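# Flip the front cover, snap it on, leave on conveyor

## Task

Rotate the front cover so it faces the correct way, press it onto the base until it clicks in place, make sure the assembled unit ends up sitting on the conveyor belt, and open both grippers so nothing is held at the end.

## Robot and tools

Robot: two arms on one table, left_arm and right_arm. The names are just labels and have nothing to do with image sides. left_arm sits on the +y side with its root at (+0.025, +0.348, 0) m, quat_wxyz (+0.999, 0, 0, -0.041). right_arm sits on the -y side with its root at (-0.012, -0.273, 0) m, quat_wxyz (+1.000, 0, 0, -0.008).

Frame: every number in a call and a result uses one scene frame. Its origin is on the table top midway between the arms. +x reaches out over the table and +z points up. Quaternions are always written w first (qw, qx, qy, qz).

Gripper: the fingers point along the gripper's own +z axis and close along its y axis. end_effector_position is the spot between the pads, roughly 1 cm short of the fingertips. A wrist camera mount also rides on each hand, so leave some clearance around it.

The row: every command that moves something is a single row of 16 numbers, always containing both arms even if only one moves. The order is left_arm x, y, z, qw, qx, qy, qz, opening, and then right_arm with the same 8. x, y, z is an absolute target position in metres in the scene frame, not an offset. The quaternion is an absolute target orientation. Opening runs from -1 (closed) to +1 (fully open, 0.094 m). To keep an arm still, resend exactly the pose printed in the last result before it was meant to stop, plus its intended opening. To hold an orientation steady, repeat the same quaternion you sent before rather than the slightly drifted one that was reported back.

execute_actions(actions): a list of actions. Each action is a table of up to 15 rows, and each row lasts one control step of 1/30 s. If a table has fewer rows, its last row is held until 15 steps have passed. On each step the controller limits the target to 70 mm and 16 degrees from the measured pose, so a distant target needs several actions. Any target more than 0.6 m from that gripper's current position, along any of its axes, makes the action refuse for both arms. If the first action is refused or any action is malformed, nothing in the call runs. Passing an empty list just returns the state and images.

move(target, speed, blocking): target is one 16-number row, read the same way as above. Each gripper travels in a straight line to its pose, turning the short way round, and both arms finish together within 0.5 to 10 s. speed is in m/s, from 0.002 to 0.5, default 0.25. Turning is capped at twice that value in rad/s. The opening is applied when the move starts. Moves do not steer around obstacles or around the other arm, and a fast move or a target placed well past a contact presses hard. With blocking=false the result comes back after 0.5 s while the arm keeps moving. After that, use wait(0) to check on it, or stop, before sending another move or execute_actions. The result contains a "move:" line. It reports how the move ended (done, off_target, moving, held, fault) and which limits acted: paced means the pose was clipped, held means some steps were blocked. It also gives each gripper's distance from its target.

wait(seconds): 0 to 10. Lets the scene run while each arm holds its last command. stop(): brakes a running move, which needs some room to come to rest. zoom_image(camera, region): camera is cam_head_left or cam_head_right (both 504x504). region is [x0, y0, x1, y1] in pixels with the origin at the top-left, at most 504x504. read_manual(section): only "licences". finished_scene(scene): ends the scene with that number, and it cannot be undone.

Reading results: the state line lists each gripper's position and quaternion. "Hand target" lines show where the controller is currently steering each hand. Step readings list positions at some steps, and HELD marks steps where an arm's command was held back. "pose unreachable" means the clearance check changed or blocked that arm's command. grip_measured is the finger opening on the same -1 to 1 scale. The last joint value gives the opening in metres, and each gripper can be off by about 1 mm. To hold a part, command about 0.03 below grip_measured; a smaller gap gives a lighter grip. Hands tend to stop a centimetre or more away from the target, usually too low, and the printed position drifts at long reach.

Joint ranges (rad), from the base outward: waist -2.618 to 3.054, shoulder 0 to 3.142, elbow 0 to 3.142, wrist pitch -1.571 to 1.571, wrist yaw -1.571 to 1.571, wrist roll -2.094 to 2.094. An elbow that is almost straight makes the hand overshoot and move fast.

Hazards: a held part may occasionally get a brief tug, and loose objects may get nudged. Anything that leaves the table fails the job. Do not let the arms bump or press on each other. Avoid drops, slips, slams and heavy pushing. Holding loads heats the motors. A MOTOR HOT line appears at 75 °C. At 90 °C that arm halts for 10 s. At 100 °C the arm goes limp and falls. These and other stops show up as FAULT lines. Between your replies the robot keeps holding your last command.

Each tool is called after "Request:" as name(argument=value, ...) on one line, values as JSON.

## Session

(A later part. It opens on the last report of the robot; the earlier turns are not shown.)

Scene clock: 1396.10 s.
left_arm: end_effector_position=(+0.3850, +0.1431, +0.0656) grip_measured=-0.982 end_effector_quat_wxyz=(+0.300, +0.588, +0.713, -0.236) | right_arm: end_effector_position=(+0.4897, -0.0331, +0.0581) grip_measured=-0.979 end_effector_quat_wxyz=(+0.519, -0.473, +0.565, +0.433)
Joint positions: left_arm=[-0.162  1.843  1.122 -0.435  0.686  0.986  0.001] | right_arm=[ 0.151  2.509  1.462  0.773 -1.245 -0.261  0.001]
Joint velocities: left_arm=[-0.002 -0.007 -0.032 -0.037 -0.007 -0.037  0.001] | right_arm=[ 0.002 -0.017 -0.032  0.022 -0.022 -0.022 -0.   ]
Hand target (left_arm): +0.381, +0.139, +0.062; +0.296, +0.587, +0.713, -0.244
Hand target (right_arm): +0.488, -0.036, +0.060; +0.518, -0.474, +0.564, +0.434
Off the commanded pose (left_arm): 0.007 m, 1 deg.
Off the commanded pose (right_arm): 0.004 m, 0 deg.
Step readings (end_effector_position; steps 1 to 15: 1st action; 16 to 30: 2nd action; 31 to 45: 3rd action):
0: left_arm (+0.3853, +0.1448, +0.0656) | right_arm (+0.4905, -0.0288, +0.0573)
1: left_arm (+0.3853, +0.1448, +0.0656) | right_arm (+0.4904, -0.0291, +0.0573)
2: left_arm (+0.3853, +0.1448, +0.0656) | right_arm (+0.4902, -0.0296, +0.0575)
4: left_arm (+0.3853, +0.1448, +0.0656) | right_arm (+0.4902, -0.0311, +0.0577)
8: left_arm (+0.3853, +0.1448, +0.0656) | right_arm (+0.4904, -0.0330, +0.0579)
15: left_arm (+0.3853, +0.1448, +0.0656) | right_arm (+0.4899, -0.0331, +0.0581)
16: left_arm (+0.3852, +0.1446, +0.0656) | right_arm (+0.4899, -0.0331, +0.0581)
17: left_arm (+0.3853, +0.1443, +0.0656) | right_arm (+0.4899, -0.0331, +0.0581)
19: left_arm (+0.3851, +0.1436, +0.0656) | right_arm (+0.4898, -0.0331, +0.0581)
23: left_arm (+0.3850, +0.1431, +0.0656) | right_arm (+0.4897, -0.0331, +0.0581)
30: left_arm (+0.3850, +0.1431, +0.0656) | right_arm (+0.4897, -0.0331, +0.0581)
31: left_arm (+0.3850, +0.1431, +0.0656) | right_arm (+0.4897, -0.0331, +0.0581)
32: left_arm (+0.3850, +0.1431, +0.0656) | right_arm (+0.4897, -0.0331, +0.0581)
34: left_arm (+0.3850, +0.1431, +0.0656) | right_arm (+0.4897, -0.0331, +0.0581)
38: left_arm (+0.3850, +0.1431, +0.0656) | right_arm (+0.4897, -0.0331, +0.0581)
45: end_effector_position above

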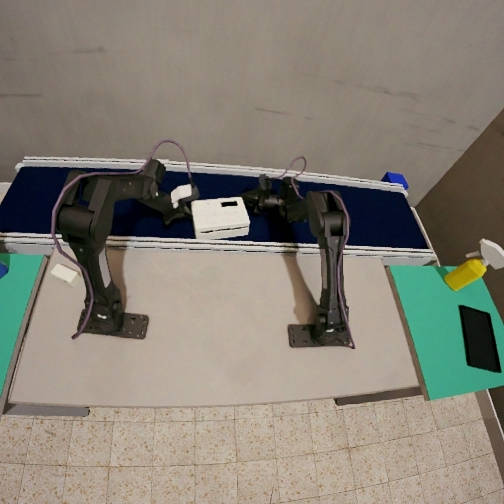

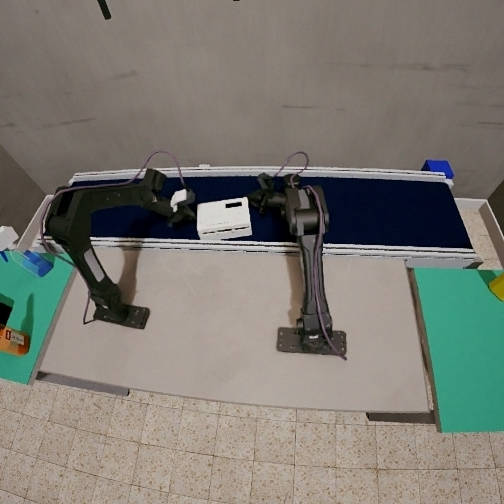

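Request:
move(target=[0.375,0.17,0.11,0.296,0.587,0.713,-0.244,-1,0.50,-0.14,0.07,0.518,-0.474,0.564,0.434,-1], speed=0.1)

Request:
move(target=[0.402,0.045,0.105,0,0.649,0.76,0,0.8,0.50,-0.14,0.07,0.518,-0.474,0.564,0.434,-1], speed=0.15)

Request:
execute_actions(actions=[[[0.402,0.045,0.092,0,0.649,0.76,0,0.8,0.50,-0.14,0.07,0.518,-0.474,0.564,0.434,-1]],[[0.402,0.045,0.08,0,0.649,0.76,0,0.8,0.50,-0.14,0.07,0.518,-0.474,0.564,0.434,-1]],[[0.402,0.045,0.068,0,0.649,0.76,0,0.8,0.50,-0.14,0.07,0.518,-0.474,0.564,0.434,-1]],[[0.402,0.045,0.056,0,0.649,0.76,0,0.8,0.50,-0.14,0.07,0.518,-0.474,0.564,0.434,-1]],[[0.402,0.045,0.044,0,0.649,0.76,0,0.8,0.50,-0.14,0.07,0.518,-0.474,0.564,0.434,-1]]])

Request:
zoom_image(camera="cam_head_right", region=[180, 175, 285, 245])

Scene clock: 1410.03 s.
left_arm: end_effector_position=(+0.3735, +0.1709, +0.0946) grip_measured=-0.982 end_effector_quat_wxyz=(+0.282, +0.584, +0.722, -0.241) | right_arm: end_effector_position=(+0.4949, -0.1395, +0.0468) grip_measured=-0.979 end_effector_quat_wxyz=(+0.514, -0.456, +0.578, +0.441)
Joint positions: left_arm=[-0.092  1.768  1.175 -0.657  0.701  1.068  0.001] | right_arm=[-0.072  2.509  1.531  0.311 -1.436 -0.621  0.001]
Joint velocities: left_arm=[ 0.012  0.007  0.007  0.022  0.037  0.037 -0.   ] | right_arm=[ 0.012 -0.002  0.046 -0.256  0.125 -0.271 -0.   ]
Hand target (left_arm): +0.375, +0.170, +0.110; +0.296, +0.587, +0.713, -0.244
Hand target (right_arm): +0.499, -0.139, +0.070; +0.524, -0.469, +0.563, +0.435
Off the commanded pose (left_arm): 0.016 m, 2 deg.
Off the commanded pose (right_arm): 0.024 m, 3 deg.
move: off_target (left_arm, right_arm)

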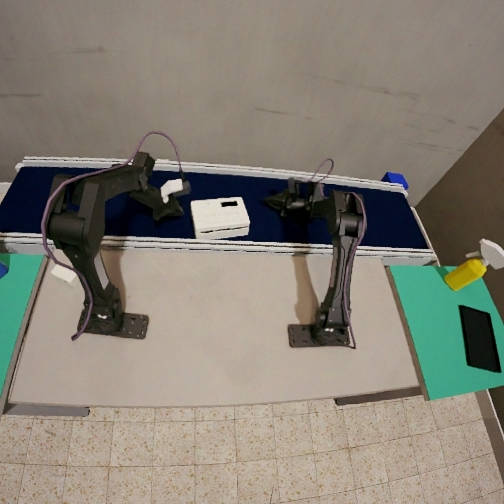

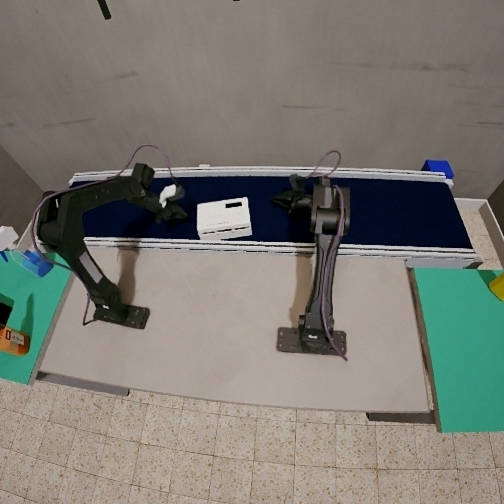

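Scene clock: 1413.13 s.
left_arm: end_effector_position=(+0.4029, +0.0446, +0.1048) grip_measured=+0.798 end_effector_quat_wxyz=(+0.031, +0.654, +0.756, -0.002) | right_arm: end_effector_position=(+0.4947, -0.1395, +0.0463) grip_measured=-0.979 end_effector_quat_wxyz=(+0.508, -0.461, +0.579, +0.440)
Joint positions: left_arm=[-0.594  2.47   2.511 -1.549  0.006  0.75   0.084] | right_arm=[-0.072  2.509  1.576  0.141 -1.434 -0.745  0.001]
Joint velocities: left_arm=[-0.027 -0.002  0.007 -0.051 -0.081  0.066  0.   ] | right_arm=[ 0.002 -0.012  0.017 -0.022  0.022 -0.022 -0.   ]
Hand target (left_arm): +0.403, +0.045, +0.103; +0.026, +0.650, +0.759, +0.001
Hand target (right_arm): +0.500, -0.140, +0.070; +0.520, -0.473, +0.564, +0.434
Off the commanded pose (left_arm): 0.001 m, 4 deg.
Off the commanded pose (right_arm): 0.024 m, 3 deg.
joint sent to its limit (left arm) — the command would take joint 4 (wrist pitch) past its lower limit, so that joint was sent only as far as its limit.
move: off_target (left_arm, right_arm)

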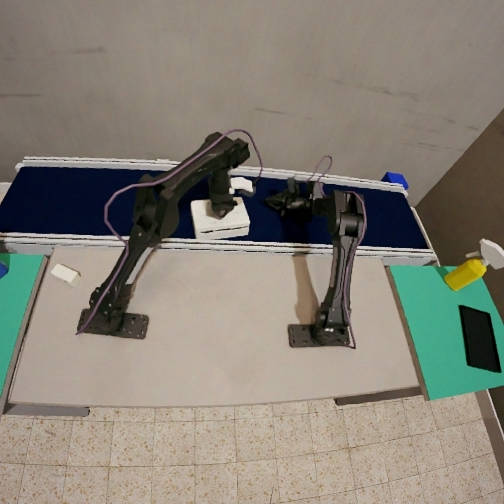

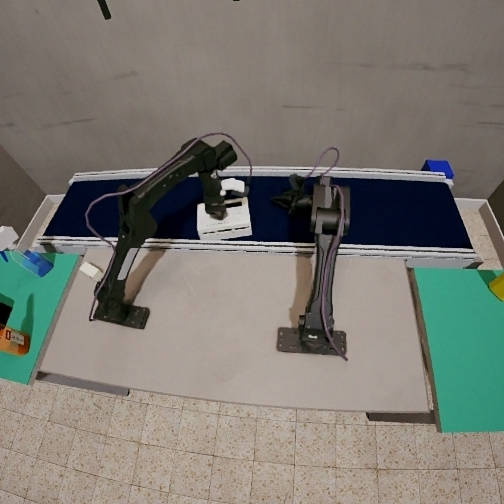

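Scene clock: 1415.63 s.
left_arm: end_effector_position=(+0.4015, +0.0456, +0.0805) grip_measured=+0.798 end_effector_quat_wxyz=(+0.024, +0.652, +0.758, -0.002) | right_arm: end_effector_position=(+0.4944, -0.1395, +0.0461) grip_measured=-0.979 end_effector_quat_wxyz=(+0.507, -0.462, +0.580, +0.440)
Joint positions: left_arm=[-0.594  2.442  2.361 -1.443  0.006  0.743  0.084] | right_arm=[-0.072  2.509  1.581  0.12  -1.434 -0.76   0.001]
Joint velocities: left_arm=[-0.022 -0.007  0.022 -0.007 -0.066 -0.007 -0.001] | right_arm=[-0.012  0.012  0.012 -0.051 -0.022 -0.022  0.002]
Hand target (left_arm): +0.400, +0.047, +0.045; -0.001, +0.649, +0.760, -0.000
Hand target (right_arm): +0.500, -0.140, +0.070; +0.519, -0.473, +0.564, +0.434
Off the commanded pose (left_arm): 0.037 m, 3 deg.
Off the commanded pose (right_arm): 0.025 m, 3 deg.
Step readings (end_effector_position; steps 1 to 15: 1st action; 16 to 30: 2nd action; 31 to 45: 3rd action; 46 to 60: 4th action; 61 to 75: 5th action):
0: left_arm (+0.4029, +0.0446, +0.1048) | right_arm (+0.4947, -0.1395, +0.0463)
1: left_arm (+0.4027, +0.0447, +0.1041) | right_arm (+0.4947, -0.1395, +0.0463)
2: left_arm (+0.4027, +0.0447, +0.1032) | right_arm (+0.4946, -0.1395, +0.0462)
4: left_arm (+0.4025, +0.0448, +0.0998) | right_arm (+0.4946, -0.1395, +0.0462)
8: left_arm (+0.4022, +0.0451, +0.0936) | right_arm (+0.4945, -0.1395, +0.0462)
15: left_arm (+0.4021, +0.0452, +0.0928) | right_arm (+0.4945, -0.1395, +0.0462)
16: left_arm (+0.4021, +0.0452, +0.0922) | right_arm (+0.4944, -0.1395, +0.0461)
17: left_arm (+0.4024, +0.0450, +0.0915) | right_arm (+0.4945, -0.1395, +0.0462)
19: left_arm (+0.4024, +0.0449, +0.0883) | right_arm (+0.4944, -0.1395, +0.0462)
23: left_arm (+0.4021, +0.0453, +0.0822) | right_arm (+0.4945, -0.1395, +0.0462)
30: left_arm (+0.4020, +0.0454, +0.0818) | right_arm (+0.4944, -0.1395, +0.0462)
31: left_arm (+0.4018, +0.0456, +0.0806) | right_arm (+0.4944, -0.1395, +0.0462)
32: left_arm (+0.4019, +0.0455, +0.0807) | right_arm (+0.4944, -0.1395, +0.0462)
34: left_arm (+0.4019, +0.0455, +0.0806) | right_arm (+0.4944, -0.1395, +0.0461)
38: left_arm (+0.4019, +0.0455, +0.0808) | right_arm (+0.4944, -0.1395, +0.0461)
45: left_arm (+0.4019, +0.0455, +0.0807) | right_arm (+0.4944, -0.1395, +0.0462)
46: left_arm (+0.4016, +0.0458, +0.0800) | right_arm (+0.4944, -0.1395, +0.0462)
47: left_arm (+0.4017, +0.0456, +0.0803) | right_arm (+0.4944, -0.1395, +0.0462)
49: left_arm (+0.4017, +0.0456, +0.0805) | right_arm (+0.4944, -0.1395, +0.0462)
53: left_arm (+0.4017, +0.0456, +0.0806) | right_arm (+0.4944, -0.1395, +0.0462)
60: left_arm (+0.4017, +0.0455, +0.0807) | right_arm (+0.4944, -0.1395, +0.0462)
61: left_arm (+0.4015, +0.0457, +0.0802) | right_arm (+0.4944, -0.1395, +0.0462)
62: left_arm (+0.4015, +0.0457, +0.0802) | right_arm (+0.4944, -0.1395, +0.0461)
64: left_arm (+0.4014, +0.0457, +0.0803) | right_arm (+0.4944, -0.1395, +0.0461)
68: left_arm (+0.4015, +0.0456, +0.0806) | right_arm (+0.4944, -0.1395, +0.0461)
75: end_effector_position above

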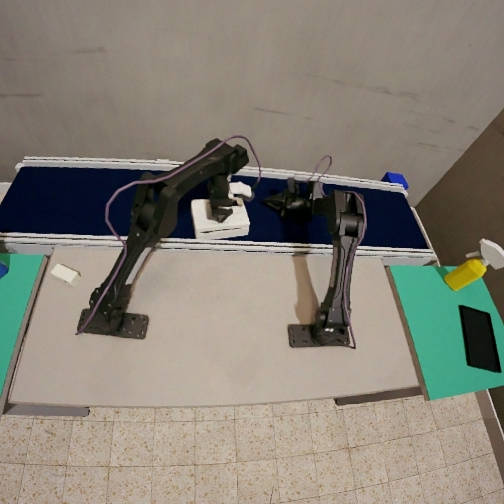

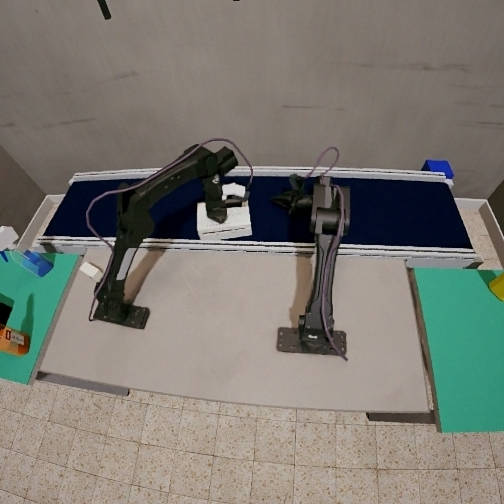

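Region (180, 175, 285, 245) of cam_head_right's 504x504 image, scaled by 4.800, with more detail than that image has.

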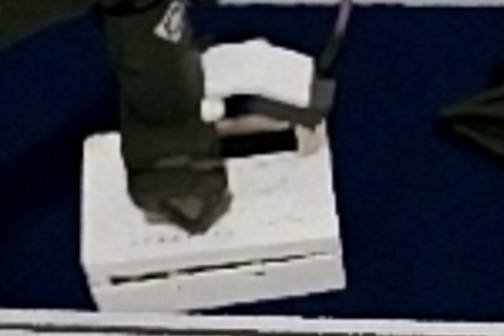

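Request:
move(target=[0.39,0.16,0.13,0,0.649,0.76,0,-1,0.495,-0.14,0.06,0.518,-0.474,0.564,0.434,-1], speed=0.1)

Request:
move(target=[0.47,0.19,0.064,0.518,0.474,0.564,-0.434,-1,0.495,-0.14,0.06,0.518,-0.474,0.564,0.434,-1], speed=0.25)

Request:
move(target=[0.48,0.12,0.062,0.518,0.474,0.564,-0.434,-1,0.495,-0.14,0.06,0.518,-0.474,0.564,0.434,-1], speed=0.06)

Request:
zoom_image(camera="cam_head_left", region=[160, 175, 265, 245])

Scene clock: 1429.47 s.
left_arm: end_effector_position=(+0.3966, +0.1545, +0.1283) grip_measured=-0.982 end_effector_quat_wxyz=(+0.009, +0.645, +0.764, -0.001) | right_arm: end_effector_position=(+0.4945, -0.1395, +0.0460) grip_measured=-0.979 end_effector_quat_wxyz=(+0.511, -0.467, +0.575, +0.435)
Joint positions: left_arm=[-0.398  2.154  2.064 -1.464  0.006  0.922  0.001] | right_arm=[-0.072  2.509  1.581  0.12  -1.433 -0.78   0.001]
Joint velocities: left_arm=[-0.002 -0.007 -0.032  0.007 -0.022  0.037  0.   ] | right_arm=[ 0.002  0.002  0.007  0.037 -0.037  0.007  0.   ]
Hand target (left_arm): +0.390, +0.160, +0.131; -0.000, +0.650, +0.760, -0.001
Hand target (right_arm): +0.495, -0.140, +0.060; +0.518, -0.474, +0.564, +0.434
Off the commanded pose (left_arm): 0.009 m, 1 deg.
Off the commanded pose (right_arm): 0.014 m, 2 deg.
move: off_target (right_arm)

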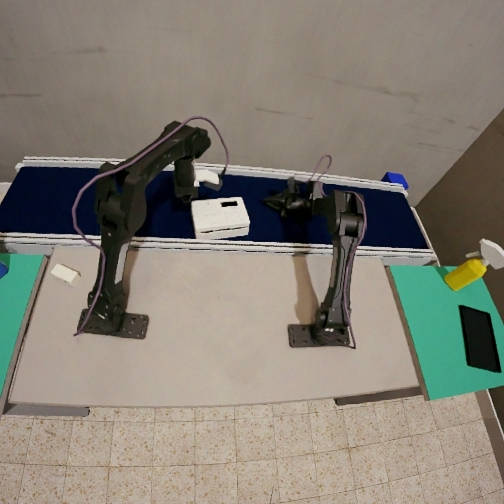

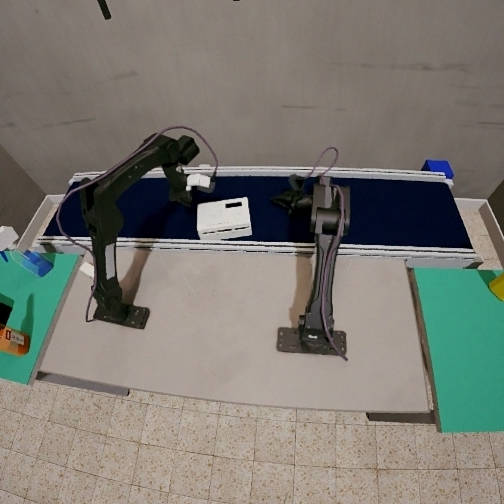

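Scene clock: 1433.93 s.
left_arm: end_effector_position=(+0.4758, +0.1904, +0.0777) grip_measured=-0.982 end_effector_quat_wxyz=(+0.536, +0.485, +0.554, -0.413) | right_arm: end_effector_position=(+0.4944, -0.1395, +0.0461) grip_measured=-0.979 end_effector_quat_wxyz=(+0.511, -0.468, +0.575, +0.435)
Joint positions: left_arm=[0.12  2.28  1.168 0.622 1.393 0.547 0.001] | right_arm=[-0.072  2.509  1.581  0.12  -1.434 -0.78   0.001]
Joint velocities: left_arm=[-0.007  0.002 -0.037  0.066 -0.007 -0.095 -0.001] | right_arm=[ 0.002  0.002 -0.002 -0.007 -0.007  0.022  0.001]
Hand target (left_arm): +0.469, +0.191, +0.064; +0.523, +0.472, +0.564, -0.431
Hand target (right_arm): +0.495, -0.140, +0.060; +0.518, -0.474, +0.564, +0.434
Off the commanded pose (left_arm): 0.015 m, 4 deg.
Off the commanded pose (right_arm): 0.014 m, 2 deg.
move: off_target (left_arm, right_arm)

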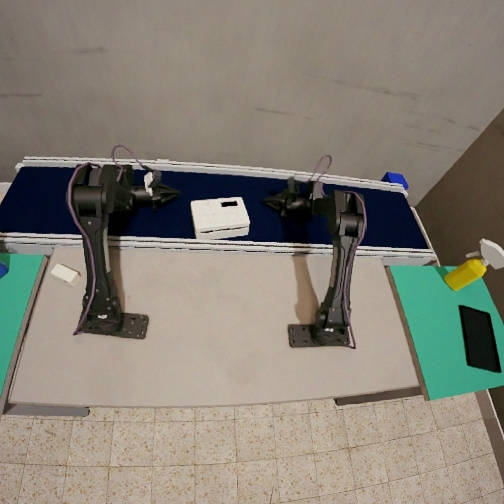

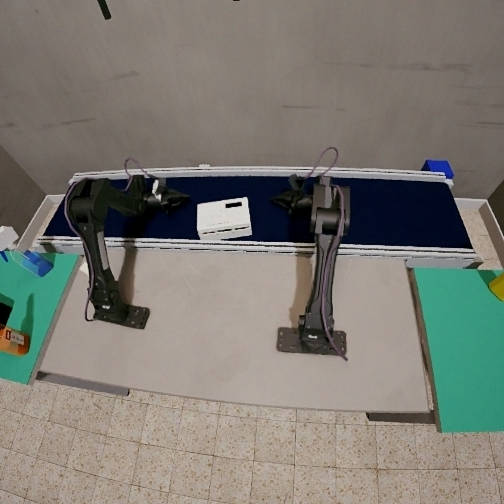

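Scene clock: 1435.43 s.
left_arm: end_effector_position=(+0.4726, +0.1222, +0.0623) grip_measured=-0.982 end_effector_quat_wxyz=(+0.515, +0.477, +0.563, -0.435) | right_arm: end_effector_position=(+0.4945, -0.1395, +0.0460) grip_measured=-0.979 end_effector_quat_wxyz=(+0.511, -0.468, +0.575, +0.435)
Joint positions: left_arm=[-0.041  2.358  1.168  0.883  1.268  0.296  0.001] | right_arm=[-0.072  2.509  1.581  0.12  -1.433 -0.781  0.001]
Joint velocities: left_arm=[-0.022 -0.002 -0.007  0.007 -0.037 -0.037 -0.001] | right_arm=[-0.007  0.012 -0.002 -0.066 -0.007  0.007 -0.   ]
Hand target (left_arm): +0.480, +0.120, +0.062; +0.518, +0.475, +0.564, -0.434
Hand target (right_arm): +0.495, -0.140, +0.060; +0.518, -0.474, +0.564, +0.434
Off the commanded pose (left_arm): 0.008 m, 1 deg.
Off the commanded pose (right_arm): 0.014 m, 2 deg.
move: off_target (right_arm)

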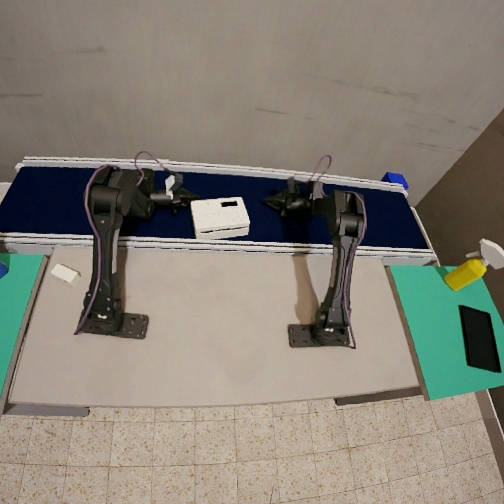

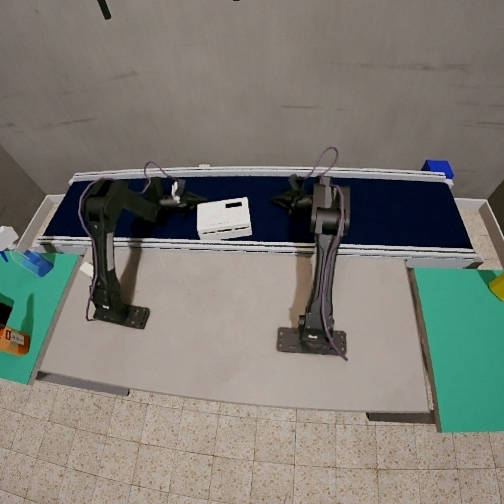

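Region (160, 175, 265, 245) of cam_head_left's 504x504 image, scaled by 4.800, with more detail than that image has.

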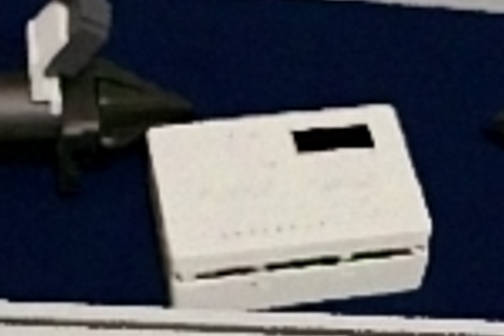

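Request:
execute_actions(actions=[[[0.468,0.12,0.062,0.518,0.474,0.564,-0.434,-1,0.495,-0.14,0.06,0.518,-0.474,0.564,0.434,-1]],[[0.462,0.12,0.062,0.518,0.474,0.564,-0.434,-1,0.495,-0.14,0.06,0.518,-0.474,0.564,0.434,-1]],[[0.457,0.12,0.062,0.518,0.474,0.564,-0.434,-1,0.495,-0.14,0.06,0.518,-0.474,0.564,0.434,-1]],[[0.453,0.12,0.062,0.518,0.474,0.564,-0.434,-1,0.495,-0.14,0.06,0.518,-0.474,0.564,0.434,-1]]])

Request:
zoom_image(camera="cam_head_left", region=[160, 175, 265, 245])

Scene clock: 1445.53 s.
left_arm: end_effector_position=(+0.4587, +0.1234, +0.0585) grip_measured=-0.982 end_effector_quat_wxyz=(+0.522, +0.475, +0.563, -0.430) | right_arm: end_effector_position=(+0.4944, -0.1395, +0.0461) grip_measured=-0.979 end_effector_quat_wxyz=(+0.511, -0.468, +0.575, +0.435)
Joint positions: left_arm=[-0.043  2.343  1.086  0.98   1.253  0.277  0.001] | right_arm=[-0.072  2.509  1.581  0.12  -1.434 -0.781  0.001]
Joint velocities: left_arm=[ 0.002 -0.027 -0.002  0.037 -0.095 -0.022 -0.   ] | right_arm=[ 0.012  0.002 -0.022  0.007  0.095  0.007 -0.   ]
Hand target (left_arm): +0.453, +0.120, +0.062; +0.518, +0.474, +0.564, -0.434
Hand target (right_arm): +0.495, -0.140, +0.060; +0.518, -0.474, +0.564, +0.434
Off the commanded pose (left_arm): 0.008 m, 1 deg.
Off the commanded pose (right_arm): 0.014 m, 2 deg.
Step readings (end_effector_position; steps 1 to 15: 1st action; 16 to 30: 2nd action; 31 to 45: 3rd action; 46 to 60: 4th action):
0: left_arm (+0.4733, +0.1222, +0.0631) | right_arm (+0.4944, -0.1395, +0.0461)
1: left_arm (+0.4733, +0.1223, +0.0632) | right_arm (+0.4944, -0.1395, +0.0461)
2: left_arm (+0.4730, +0.1223, +0.0633) | right_arm (+0.4944, -0.1395, +0.0461)
4: left_arm (+0.4724, +0.1224, +0.0633) | right_arm (+0.4944, -0.1395, +0.0461)
8: left_arm (+0.4723, +0.1225, +0.0639) | right_arm (+0.4944, -0.1395, +0.0461)
15: left_arm (+0.4726, +0.1224, +0.0649) | right_arm (+0.4944, -0.1395, +0.0461)
16: left_arm (+0.4722, +0.1226, +0.0643) | right_arm (+0.4944, -0.1395, +0.0461)
17: left_arm (+0.4708, +0.1228, +0.0636) | right_arm (+0.4944, -0.1395, +0.0461)
19: left_arm (+0.4676, +0.1228, +0.0608) | right_arm (+0.4944, -0.1395, +0.0461)
23: left_arm (+0.4655, +0.1224, +0.0591) | right_arm (+0.4944, -0.1395, +0.0461)
30: left_arm (+0.4656, +0.1222, +0.0598) | right_arm (+0.4944, -0.1395, +0.0461)
31: left_arm (+0.4652, +0.1223, +0.0597) | right_arm (+0.4944, -0.1395, +0.0461)
32: left_arm (+0.4640, +0.1225, +0.0594) | right_arm (+0.4944, -0.1395, +0.0461)
34: left_arm (+0.4620, +0.1228, +0.0584) | right_arm (+0.4944, -0.1395, +0.0461)
38: left_arm (+0.4618, +0.1229, +0.0583) | right_arm (+0.4944, -0.1395, +0.0461)
45: left_arm (+0.4619, +0.1229, +0.0587) | right_arm (+0.4944, -0.1395, +0.0461)
46: left_arm (+0.4615, +0.1230, +0.0586) | right_arm (+0.4944, -0.1395, +0.0461)
47: left_arm (+0.4607, +0.1232, +0.0584) | right_arm (+0.4944, -0.1395, +0.0461)
49: left_arm (+0.4591, +0.1234, +0.0583) | right_arm (+0.4944, -0.1395, +0.0461)
53: left_arm (+0.4587, +0.1234, +0.0584) | right_arm (+0.4944, -0.1395, +0.0461)
60: end_effector_position above

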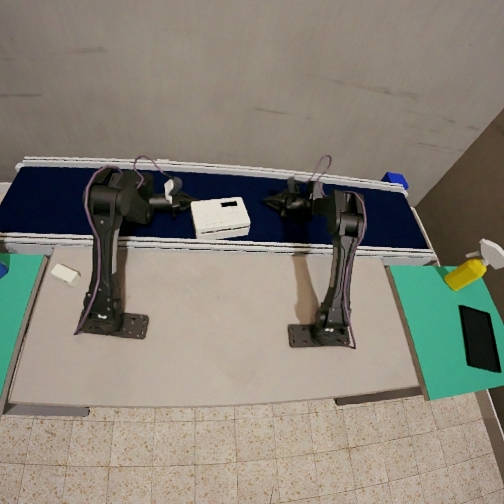

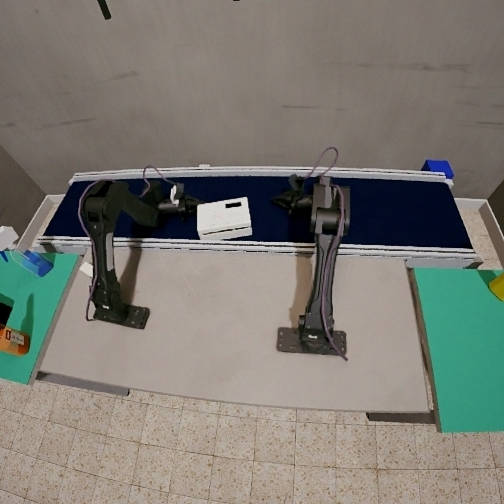

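Region (160, 175, 265, 245) of cam_head_left's 504x504 image, scaled by 4.800, with more detail than that image has.

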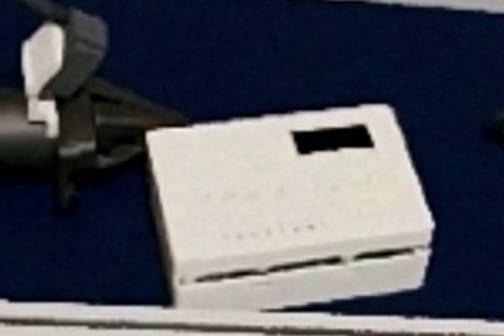

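Request:
move(target=[0.475,0.19,0.08,0.518,0.474,0.564,-0.434,-1,0.45,-0.15,0.09,0.518,-0.474,0.564,0.434,-1], speed=0.08)

Request:
move(target=[0.37,0.16,0.13,0,0.636,0.772,0,0.8,0.38,-0.11,0.13,0,0.636,0.772,0,0.8], speed=0.3)

Request:
move(target=[0.387,0.113,0.10,0,0.636,0.772,0,0.8,0.415,-0.039,0.10,0.01,0.636,0.772,0.02,0.8], speed=0.08)

Request:
execute_actions(actions=[[[0.387,0.113,0.088,0,0.636,0.772,0,0.8,0.415,-0.039,0.088,0.01,0.636,0.772,0.02,0.8]],[[0.387,0.113,0.077,0,0.636,0.772,0,0.8,0.415,-0.039,0.077,0.0,0.636,0.772,0.0,0.8]],[[0.387,0.113,0.066,0,0.636,0.772,0,0.8,0.415,-0.039,0.066,0.0,0.636,0.772,0.0,0.8]],[[0.387,0.113,0.055,0,0.636,0.772,0,0.8,0.415,-0.039,0.055,0.0,0.636,0.772,0.0,0.8]],[[0.387,0.113,0.046,0,0.636,0.772,0,0.8,0.415,-0.039,0.044,0.0,0.636,0.772,0.0,0.8]]])

Request:
zoom_image(camera="cam_head_left", region=[160, 175, 265, 245])

Scene clock: 1464.30 s.
left_arm: end_effector_position=(+0.4725, +0.1898, +0.0674) grip_measured=-0.982 end_effector_quat_wxyz=(+0.516, +0.464, +0.574, -0.434) | right_arm: end_effector_position=(+0.4527, -0.1466, +0.0810) grip_measured=-0.979 end_effector_quat_wxyz=(+0.517, -0.475, +0.568, +0.430)
Joint positions: left_arm=[0.119 2.297 1.163 0.599 1.392 0.508 0.001] | right_arm=[-0.097  2.314  1.399 -0.044 -1.453 -0.957  0.001]
Joint velocities: left_arm=[ 0.002  0.002  0.007 -0.081  0.007  0.11  -0.001] | right_arm=[-0.007 -0.007  0.012 -0.066 -0.095  0.007 -0.001]
Hand target (left_arm): +0.475, +0.190, +0.080; +0.520, +0.472, +0.564, -0.435
Hand target (right_arm): +0.450, -0.149, +0.090; +0.519, -0.473, +0.564, +0.434
Off the commanded pose (left_arm): 0.013 m, 2 deg.
Off the commanded pose (right_arm): 0.010 m, 1 deg.
move: off_target (left_arm)

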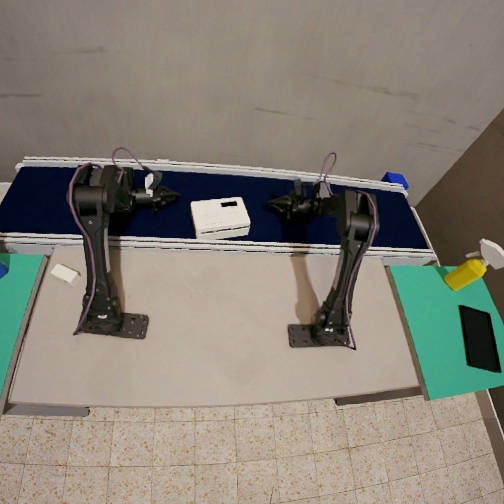

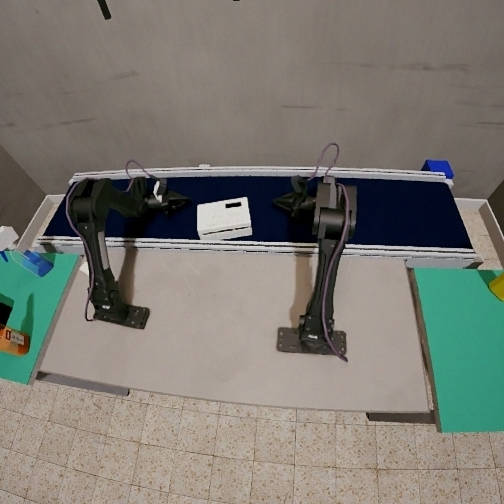

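Scene clock: 1469.80 s.
left_arm: end_effector_position=(+0.3704, +0.1599, +0.1313) grip_measured=+0.798 end_effector_quat_wxyz=(+0.003, +0.642, +0.766, -0.002) | right_arm: end_effector_position=(+0.3816, -0.1082, +0.1293) grip_measured=+0.797 end_effector_quat_wxyz=(+0.008, +0.637, +0.771, +0.008)
Joint positions: left_arm=[-0.416  2.047  1.912 -1.431  0.006  0.896  0.084] | right_arm=[ 0.412  2.192  2.13  -1.486  0.007  1.778  0.084]
Joint velocities: left_arm=[ 0.002 -0.002  0.022 -0.037 -0.066 -0.037 -0.001] | right_arm=[ 0.012 -0.002  0.007 -0.007  0.007 -0.007 -0.001]
Hand target (left_arm): +0.371, +0.159, +0.131; -0.003, +0.639, +0.769, -0.000
Hand target (right_arm): +0.382, -0.109, +0.129; +0.005, +0.640, +0.768, +0.001
Off the commanded pose (left_arm): 0.001 m, 1 deg.
Off the commanded pose (right_arm): 0.003 m, 1 deg.
move: done

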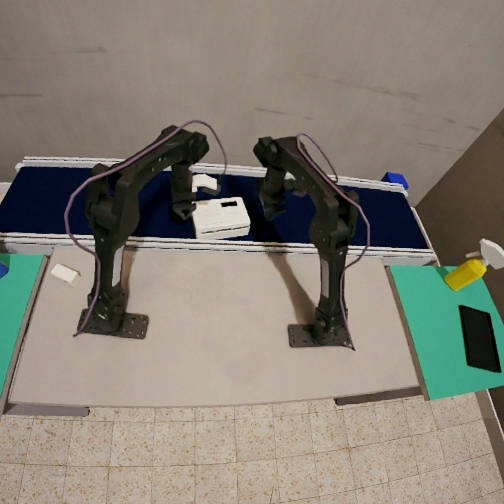

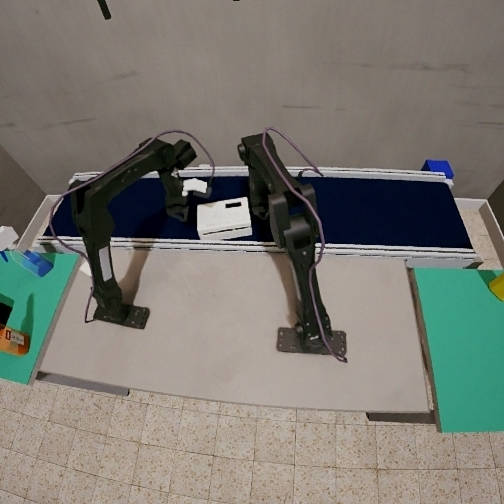

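Scene clock: 1471.23 s.
left_arm: end_effector_position=(+0.3814, +0.1181, +0.0999) grip_measured=+0.798 end_effector_quat_wxyz=(-0.007, +0.639, +0.770, -0.004) | right_arm: end_effector_position=(+0.4176, -0.0401, +0.0988) grip_measured=+0.797 end_effector_quat_wxyz=(+0.013, +0.634, +0.772, +0.030)
Joint positions: left_arm=[-0.491  2.203  2.03  -1.412  0.005  0.812  0.084] | right_arm=[ 0.511  2.49   2.524 -1.538  0.002  1.87   0.084]
Joint velocities: left_arm=[ 0.007 -0.012  0.017  0.066  0.022 -0.095  0.   ] | right_arm=[-0.002  0.007 -0.007 -0.022 -0.022 -0.022 -0.001]
Hand target (left_arm): +0.387, +0.113, +0.100; +0.000, +0.636, +0.772, +0.000
Hand target (right_arm): +0.416, -0.039, +0.100; +0.012, +0.636, +0.772, +0.025
Off the commanded pose (left_arm): 0.008 m, 1 deg.
Off the commanded pose (right_arm): 0.003 m, 1 deg.
joint sent to its limit (right arm) — the command would take joint 4 (wrist pitch) past its lower limit, so that joint was sent only as far as its limit.
move: done

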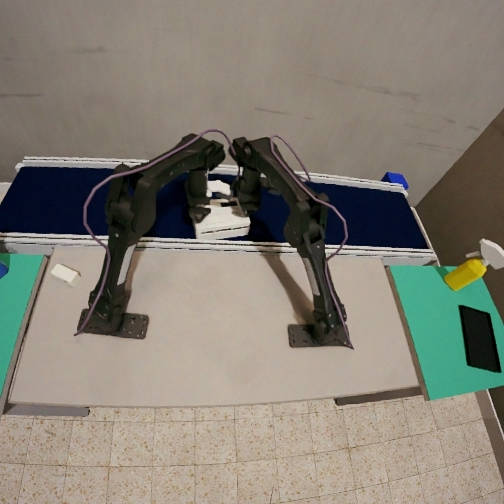

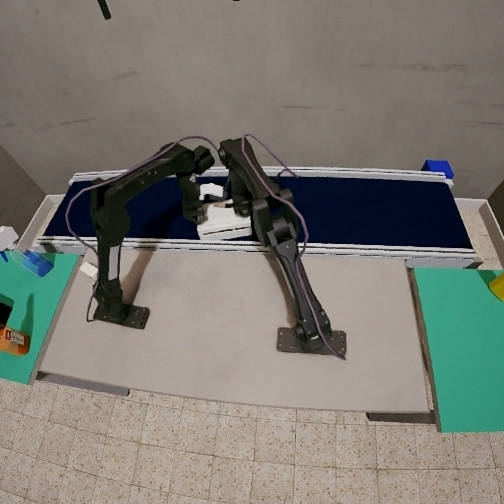

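Scene clock: 1473.73 s.
left_arm: end_effector_position=(+0.3877, +0.1141, +0.0828) grip_measured=+0.798 end_effector_quat_wxyz=(+0.021, +0.638, +0.770, -0.000) | right_arm: end_effector_position=(+0.4172, -0.0391, +0.0807) grip_measured=+0.797 end_effector_quat_wxyz=(+0.010, +0.635, +0.772, +0.028)
Joint positions: left_arm=[-0.491  2.17   1.907 -1.266  0.005  0.811  0.084] | right_arm=[ 0.511  2.471  2.415 -1.456 -0.003  1.873  0.084]
Joint velocities: left_arm=[-0.017 -0.017 -0.007 -0.037  0.022 -0.022 -0.001] | right_arm=[-0.002 -0.012  0.002 -0.007 -0.022 -0.037  0.   ]
Hand target (left_arm): +0.385, +0.115, +0.048; -0.001, +0.636, +0.772, -0.000
Hand target (right_arm): +0.413, -0.040, +0.045; -0.000, +0.636, +0.772, -0.001
Off the commanded pose (left_arm): 0.037 m, 2 deg.
Off the commanded pose (right_arm): 0.037 m, 3 deg.
Step readings (end_effector_position; steps 1 to 15: 1st action; 16 to 30: 2nd action; 31 to 45: 3rd action; 46 to 60: 4th action; 61 to 75: 5th action):
0: left_arm (+0.3814, +0.1181, +0.0999) | right_arm (+0.4176, -0.0401, +0.0988)
1: left_arm (+0.3820, +0.1178, +0.0996) | right_arm (+0.4177, -0.0401, +0.0988)
2: left_arm (+0.3832, +0.1170, +0.0993) | right_arm (+0.4179, -0.0400, +0.0989)
4: left_arm (+0.3851, +0.1158, +0.0984) | right_arm (+0.4184, -0.0397, +0.0989)
8: left_arm (+0.3872, +0.1144, +0.0980) | right_arm (+0.4189, -0.0394, +0.0989)
15: left_arm (+0.3885, +0.1136, +0.0980) | right_arm (+0.4192, -0.0393, +0.0990)
16: left_arm (+0.3886, +0.1135, +0.0961) | right_arm (+0.4190, -0.0393, +0.0977)
17: left_arm (+0.3886, +0.1135, +0.0940) | right_arm (+0.4192, -0.0392, +0.0963)
19: left_arm (+0.3868, +0.1147, +0.0882) | right_arm (+0.4190, -0.0392, +0.0898)
23: left_arm (+0.3856, +0.1154, +0.0846) | right_arm (+0.4183, -0.0393, +0.0827)
30: left_arm (+0.3876, +0.1141, +0.0846) | right_arm (+0.4177, -0.0390, +0.0818)
31: left_arm (+0.3879, +0.1140, +0.0830) | right_arm (+0.4177, -0.0390, +0.0818)
32: left_arm (+0.3880, +0.1139, +0.0828) | right_arm (+0.4177, -0.0389, +0.0818)
34: left_arm (+0.3880, +0.1139, +0.0827) | right_arm (+0.4177, -0.0389, +0.0818)
38: left_arm (+0.3880, +0.1139, +0.0827) | right_arm (+0.4177, -0.0389, +0.0818)
45: left_arm (+0.3880, +0.1139, +0.0827) | right_arm (+0.4177, -0.0389, +0.0818)
46: left_arm (+0.3878, +0.1140, +0.0822) | right_arm (+0.4174, -0.0391, +0.0802)
47: left_arm (+0.3878, +0.1140, +0.0824) | right_arm (+0.4173, -0.0391, +0.0803)
49: left_arm (+0.3878, +0.1140, +0.0826) | right_arm (+0.4173, -0.0391, +0.0804)
53: left_arm (+0.3878, +0.1140, +0.0828) | right_arm (+0.4174, -0.0390, +0.0806)
60: left_arm (+0.3878, +0.1140, +0.0827) | right_arm (+0.4174, -0.0391, +0.0806)
61: left_arm (+0.3876, +0.1141, +0.0823) | right_arm (+0.4171, -0.0391, +0.0802)
62: left_arm (+0.3876, +0.1141, +0.0824) | right_arm (+0.4171, -0.0391, +0.0804)
64: left_arm (+0.3876, +0.1141, +0.0826) | right_arm (+0.4171, -0.0391, +0.0805)
68: left_arm (+0.3877, +0.1141, +0.0828) | right_arm (+0.4171, -0.0391, +0.0808)
75: end_effector_position above

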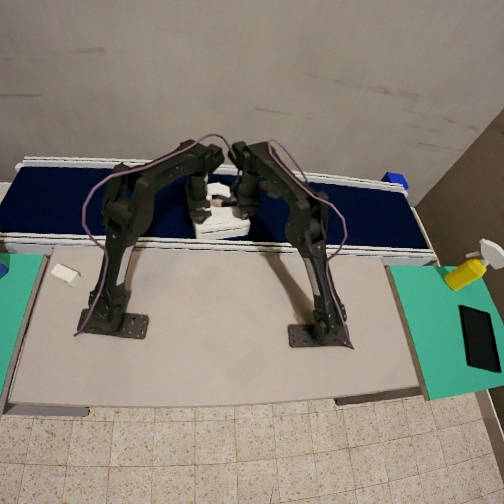

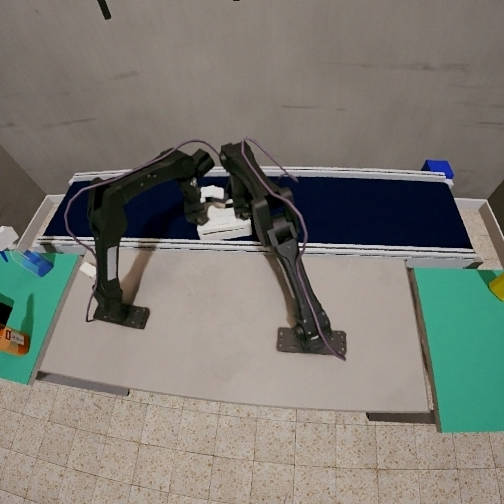

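Region (160, 175, 265, 245) of cam_head_left's 504x504 image, scaled by 4.800, with more detail than that image has.

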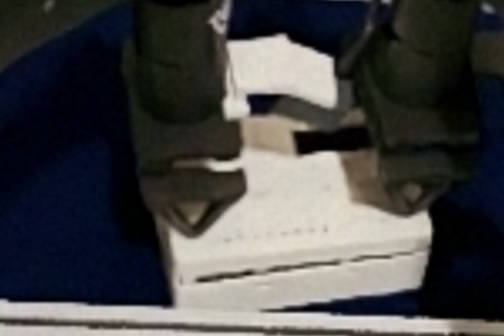

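Request:
move(target=[0.37,0.17,0.13,0,0.636,0.772,0,-1,0.39,-0.12,0.13,0,0.636,0.772,0,-1], speed=0.1)

Request:
move(target=[0.378,0.165,0.055,0.518,0.474,0.564,-0.434,-1,0.415,-0.09,0.05,0.518,-0.474,0.564,0.434,-1], speed=0.3)

Scene clock: 1482.00 s.
left_arm: end_effector_position=(+0.3773, +0.1627, +0.1288) grip_measured=-0.982 end_effector_quat_wxyz=(+0.010, +0.633, +0.774, -0.001) | right_arm: end_effector_position=(+0.3987, -0.1136, +0.1256) grip_measured=-0.979 end_effector_quat_wxyz=(+0.002, +0.638, +0.770, +0.011)
Joint positions: left_arm=[-0.401  2.051  1.908 -1.408  0.006  0.887  0.001] | right_arm=[ 0.38   2.267  2.237 -1.52  -0.007  1.75   0.001]
Joint velocities: left_arm=[-0.012  0.012  0.007 -0.037  0.022  0.037 -0.   ] | right_arm=[-0.012 -0.012 -0.027  0.051 -0.007 -0.037 -0.001]
Hand target (left_arm): +0.370, +0.170, +0.131; -0.000, +0.636, +0.772, -0.001
Hand target (right_arm): +0.390, -0.120, +0.130; -0.000, +0.636, +0.772, +0.000
Off the commanded pose (left_arm): 0.010 m, 1 deg.
Off the commanded pose (right_arm): 0.012 m, 1 deg.
move: off_target (right_arm)

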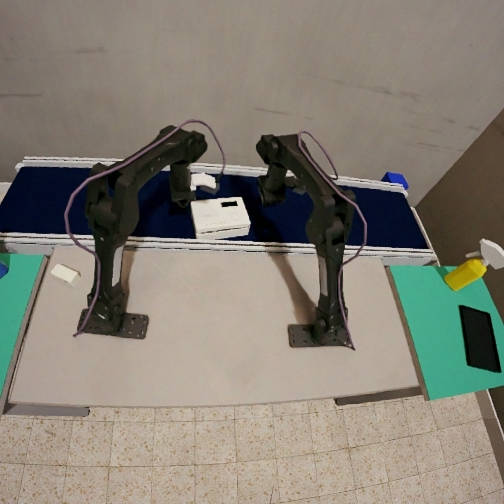

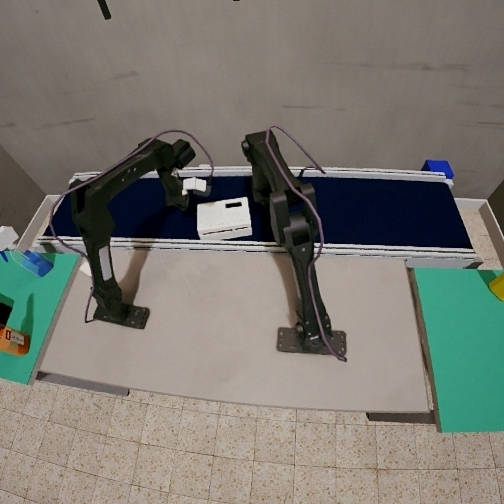

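Scene clock: 1487.90 s.
left_arm: end_effector_position=(+0.3847, +0.1639, +0.0658) grip_measured=-0.982 end_effector_quat_wxyz=(+0.536, +0.484, +0.553, -0.415) | right_arm: end_effector_position=(+0.4067, -0.0883, +0.0475) grip_measured=-0.979 end_effector_quat_wxyz=(+0.512, -0.473, +0.566, +0.440)
Joint positions: left_arm=[0.05  2.158 0.723 1.093 1.33  0.393 0.001] | right_arm=[ 0.038  2.321  1.036  0.841 -1.363 -0.421  0.001]
Joint velocities: left_arm=[-0.007  0.002 -0.017  0.11  -0.037 -0.125 -0.   ] | right_arm=[ 0.002 -0.007  0.007 -0.066 -0.066  0.022 -0.001]
Hand target (left_arm): +0.377, +0.165, +0.056; +0.522, +0.472, +0.564, -0.431
Hand target (right_arm): +0.412, -0.091, +0.051; +0.514, -0.475, +0.562, +0.440
Off the commanded pose (left_arm): 0.013 m, 3 deg.
Off the commanded pose (right_arm): 0.009 m, 1 deg.
move: off_target (left_arm)

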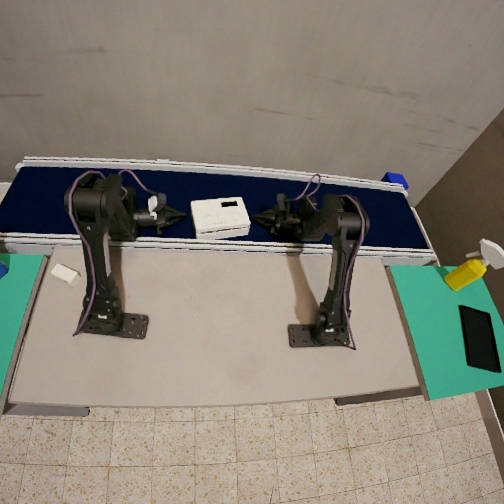

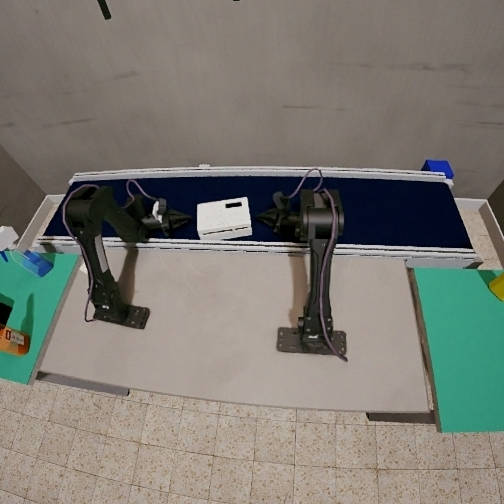

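Request:
execute_actions(actions=[[[0.378,0.155,0.049,0.518,0.474,0.564,-0.434,-1,0.418,-0.078,0.05,0.518,-0.474,0.564,0.434,-1]],[[0.379,0.147,0.048,0.518,0.474,0.564,-0.434,-1,0.42,-0.069,0.05,0.518,-0.474,0.564,0.434,-1]],[[0.380,0.141,0.048,0.518,0.474,0.564,-0.434,-1,0.42,-0.063,0.05,0.518,-0.474,0.564,0.434,-1]],[[0.381,0.135,0.048,0.518,0.474,0.564,-0.434,-1,0.42,-0.058,0.05,0.518,-0.474,0.564,0.434,-1]],[[0.382,0.129,0.048,0.518,0.474,0.564,-0.434,-1,0.42,-0.053,0.05,0.518,-0.474,0.564,0.434,-1]]])

Request:
zoom_image(camera="cam_head_left", region=[170, 175, 275, 245])

Request:
zoom_image(camera="cam_head_right", region=[175, 175, 280, 245])

Scene clock: 1499.23 s.
left_arm: end_effector_position=(+0.3811, +0.1377, +0.0548) grip_measured=-0.982 end_effector_quat_wxyz=(+0.527, +0.477, +0.559, -0.427) | right_arm: end_effector_position=(+0.4206, -0.0662, +0.0514) grip_measured=-0.980 end_effector_quat_wxyz=(+0.523, -0.462, +0.580, +0.421)
Joint positions: left_arm=[-0.03   2.226  0.723  1.238  1.264  0.279  0.001] | right_arm=[ 0.099  2.333  1.049  0.962 -1.252 -0.301  0.001]
Joint velocities: left_arm=[ 0.012  0.007 -0.012 -0.007 -0.081 -0.007 -0.001] | right_arm=[-0.002 -0.012 -0.027  0.037 -0.037 -0.007 -0.001]
Hand target (left_arm): +0.382, +0.129, +0.048; +0.518, +0.474, +0.564, -0.434
Hand target (right_arm): +0.420, -0.053, +0.050; +0.518, -0.475, +0.565, +0.433
Off the commanded pose (left_arm): 0.011 m, 1 deg.
Off the commanded pose (right_arm): 0.013 m, 3 deg.
Step readings (end_effector_position; steps 1 to 15: 1st action; 16 to 30: 2nd action; 31 to 45: 3rd action; 46 to 60: 4th action; 61 to 75: 5th action):
0: left_arm (+0.3849, +0.1639, +0.0668) | right_arm (+0.4065, -0.0883, +0.0472)
1: left_arm (+0.3847, +0.1634, +0.0660) | right_arm (+0.4071, -0.0878, +0.0472)
2: left_arm (+0.3842, +0.1622, +0.0647) | right_arm (+0.4077, -0.0867, +0.0473)
4: left_arm (+0.3817, +0.1588, +0.0601) | right_arm (+0.4085, -0.0835, +0.0484)
8: left_arm (+0.3797, +0.1564, +0.0557) | right_arm (+0.4111, -0.0801, +0.0513)
15: left_arm (+0.3802, +0.1564, +0.0568) | right_arm (+0.4126, -0.0803, +0.0522)
16: left_arm (+0.3805, +0.1557, +0.0570) | right_arm (+0.4130, -0.0797, +0.0524)
17: left_arm (+0.3805, +0.1543, +0.0572) | right_arm (+0.4132, -0.0786, +0.0522)
19: left_arm (+0.3795, +0.1506, +0.0579) | right_arm (+0.4125, -0.0751, +0.0515)
23: left_arm (+0.3794, +0.1481, +0.0590) | right_arm (+0.4113, -0.0714, +0.0491)
30: left_arm (+0.3796, +0.1483, +0.0559) | right_arm (+0.4120, -0.0714, +0.0493)
31: left_arm (+0.3798, +0.1478, +0.0555) | right_arm (+0.4123, -0.0711, +0.0495)
32: left_arm (+0.3798, +0.1469, +0.0550) | right_arm (+0.4127, -0.0706, +0.0497)
34: left_arm (+0.3790, +0.1443, +0.0545) | right_arm (+0.4125, -0.0686, +0.0502)
38: left_arm (+0.3787, +0.1425, +0.0546) | right_arm (+0.4122, -0.0664, +0.0507)
45: left_arm (+0.3794, +0.1426, +0.0552) | right_arm (+0.4128, -0.0665, +0.0510)
46: left_arm (+0.3796, +0.1422, +0.0553) | right_arm (+0.4130, -0.0662, +0.0511)
47: left_arm (+0.3797, +0.1412, +0.0554) | right_arm (+0.4132, -0.0656, +0.0512)
49: left_arm (+0.3795, +0.1402, +0.0553) | right_arm (+0.4143, -0.0654, +0.0513)
53: left_arm (+0.3798, +0.1401, +0.0549) | right_arm (+0.4151, -0.0655, +0.0513)
60: left_arm (+0.3799, +0.1401, +0.0548) | right_arm (+0.4153, -0.0656, +0.0514)
61: left_arm (+0.3800, +0.1396, +0.0548) | right_arm (+0.4155, -0.0652, +0.0514)
62: left_arm (+0.3802, +0.1392, +0.0547) | right_arm (+0.4165, -0.0654, +0.0513)
64: left_arm (+0.3805, +0.1385, +0.0549) | right_arm (+0.4182, -0.0657, +0.0513)
68: left_arm (+0.3809, +0.1381, +0.0548) | right_arm (+0.4198, -0.0661, +0.0514)
75: end_effector_position above

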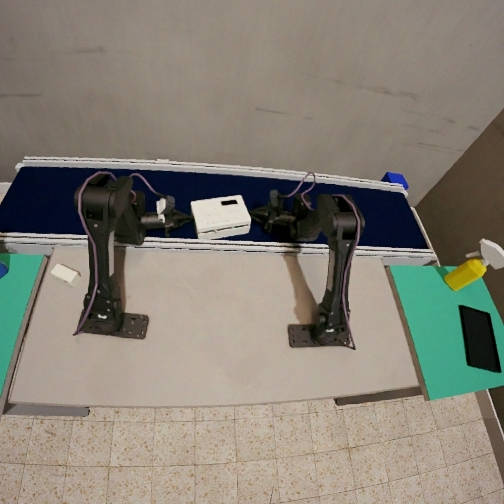

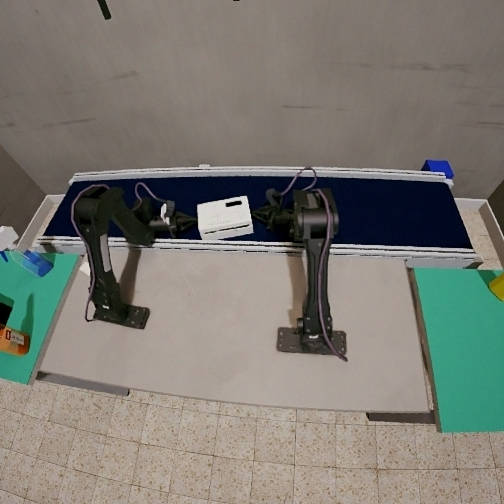

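Region (170, 175, 275, 245) of cam_head_left's 504x504 image, scaled by 4.800, with more detail than that image has.

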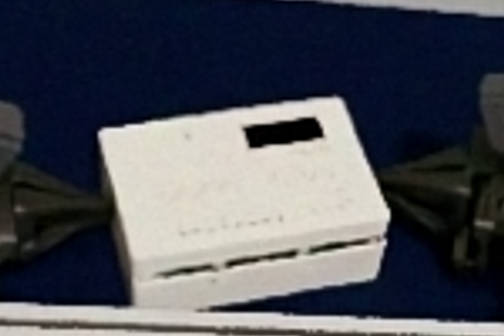

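Region (175, 175, 280, 245) of cam_head_right's 504x504 image, scaled by 4.800, with more detail than that image has.

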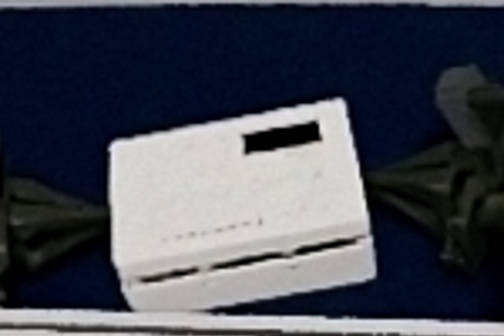

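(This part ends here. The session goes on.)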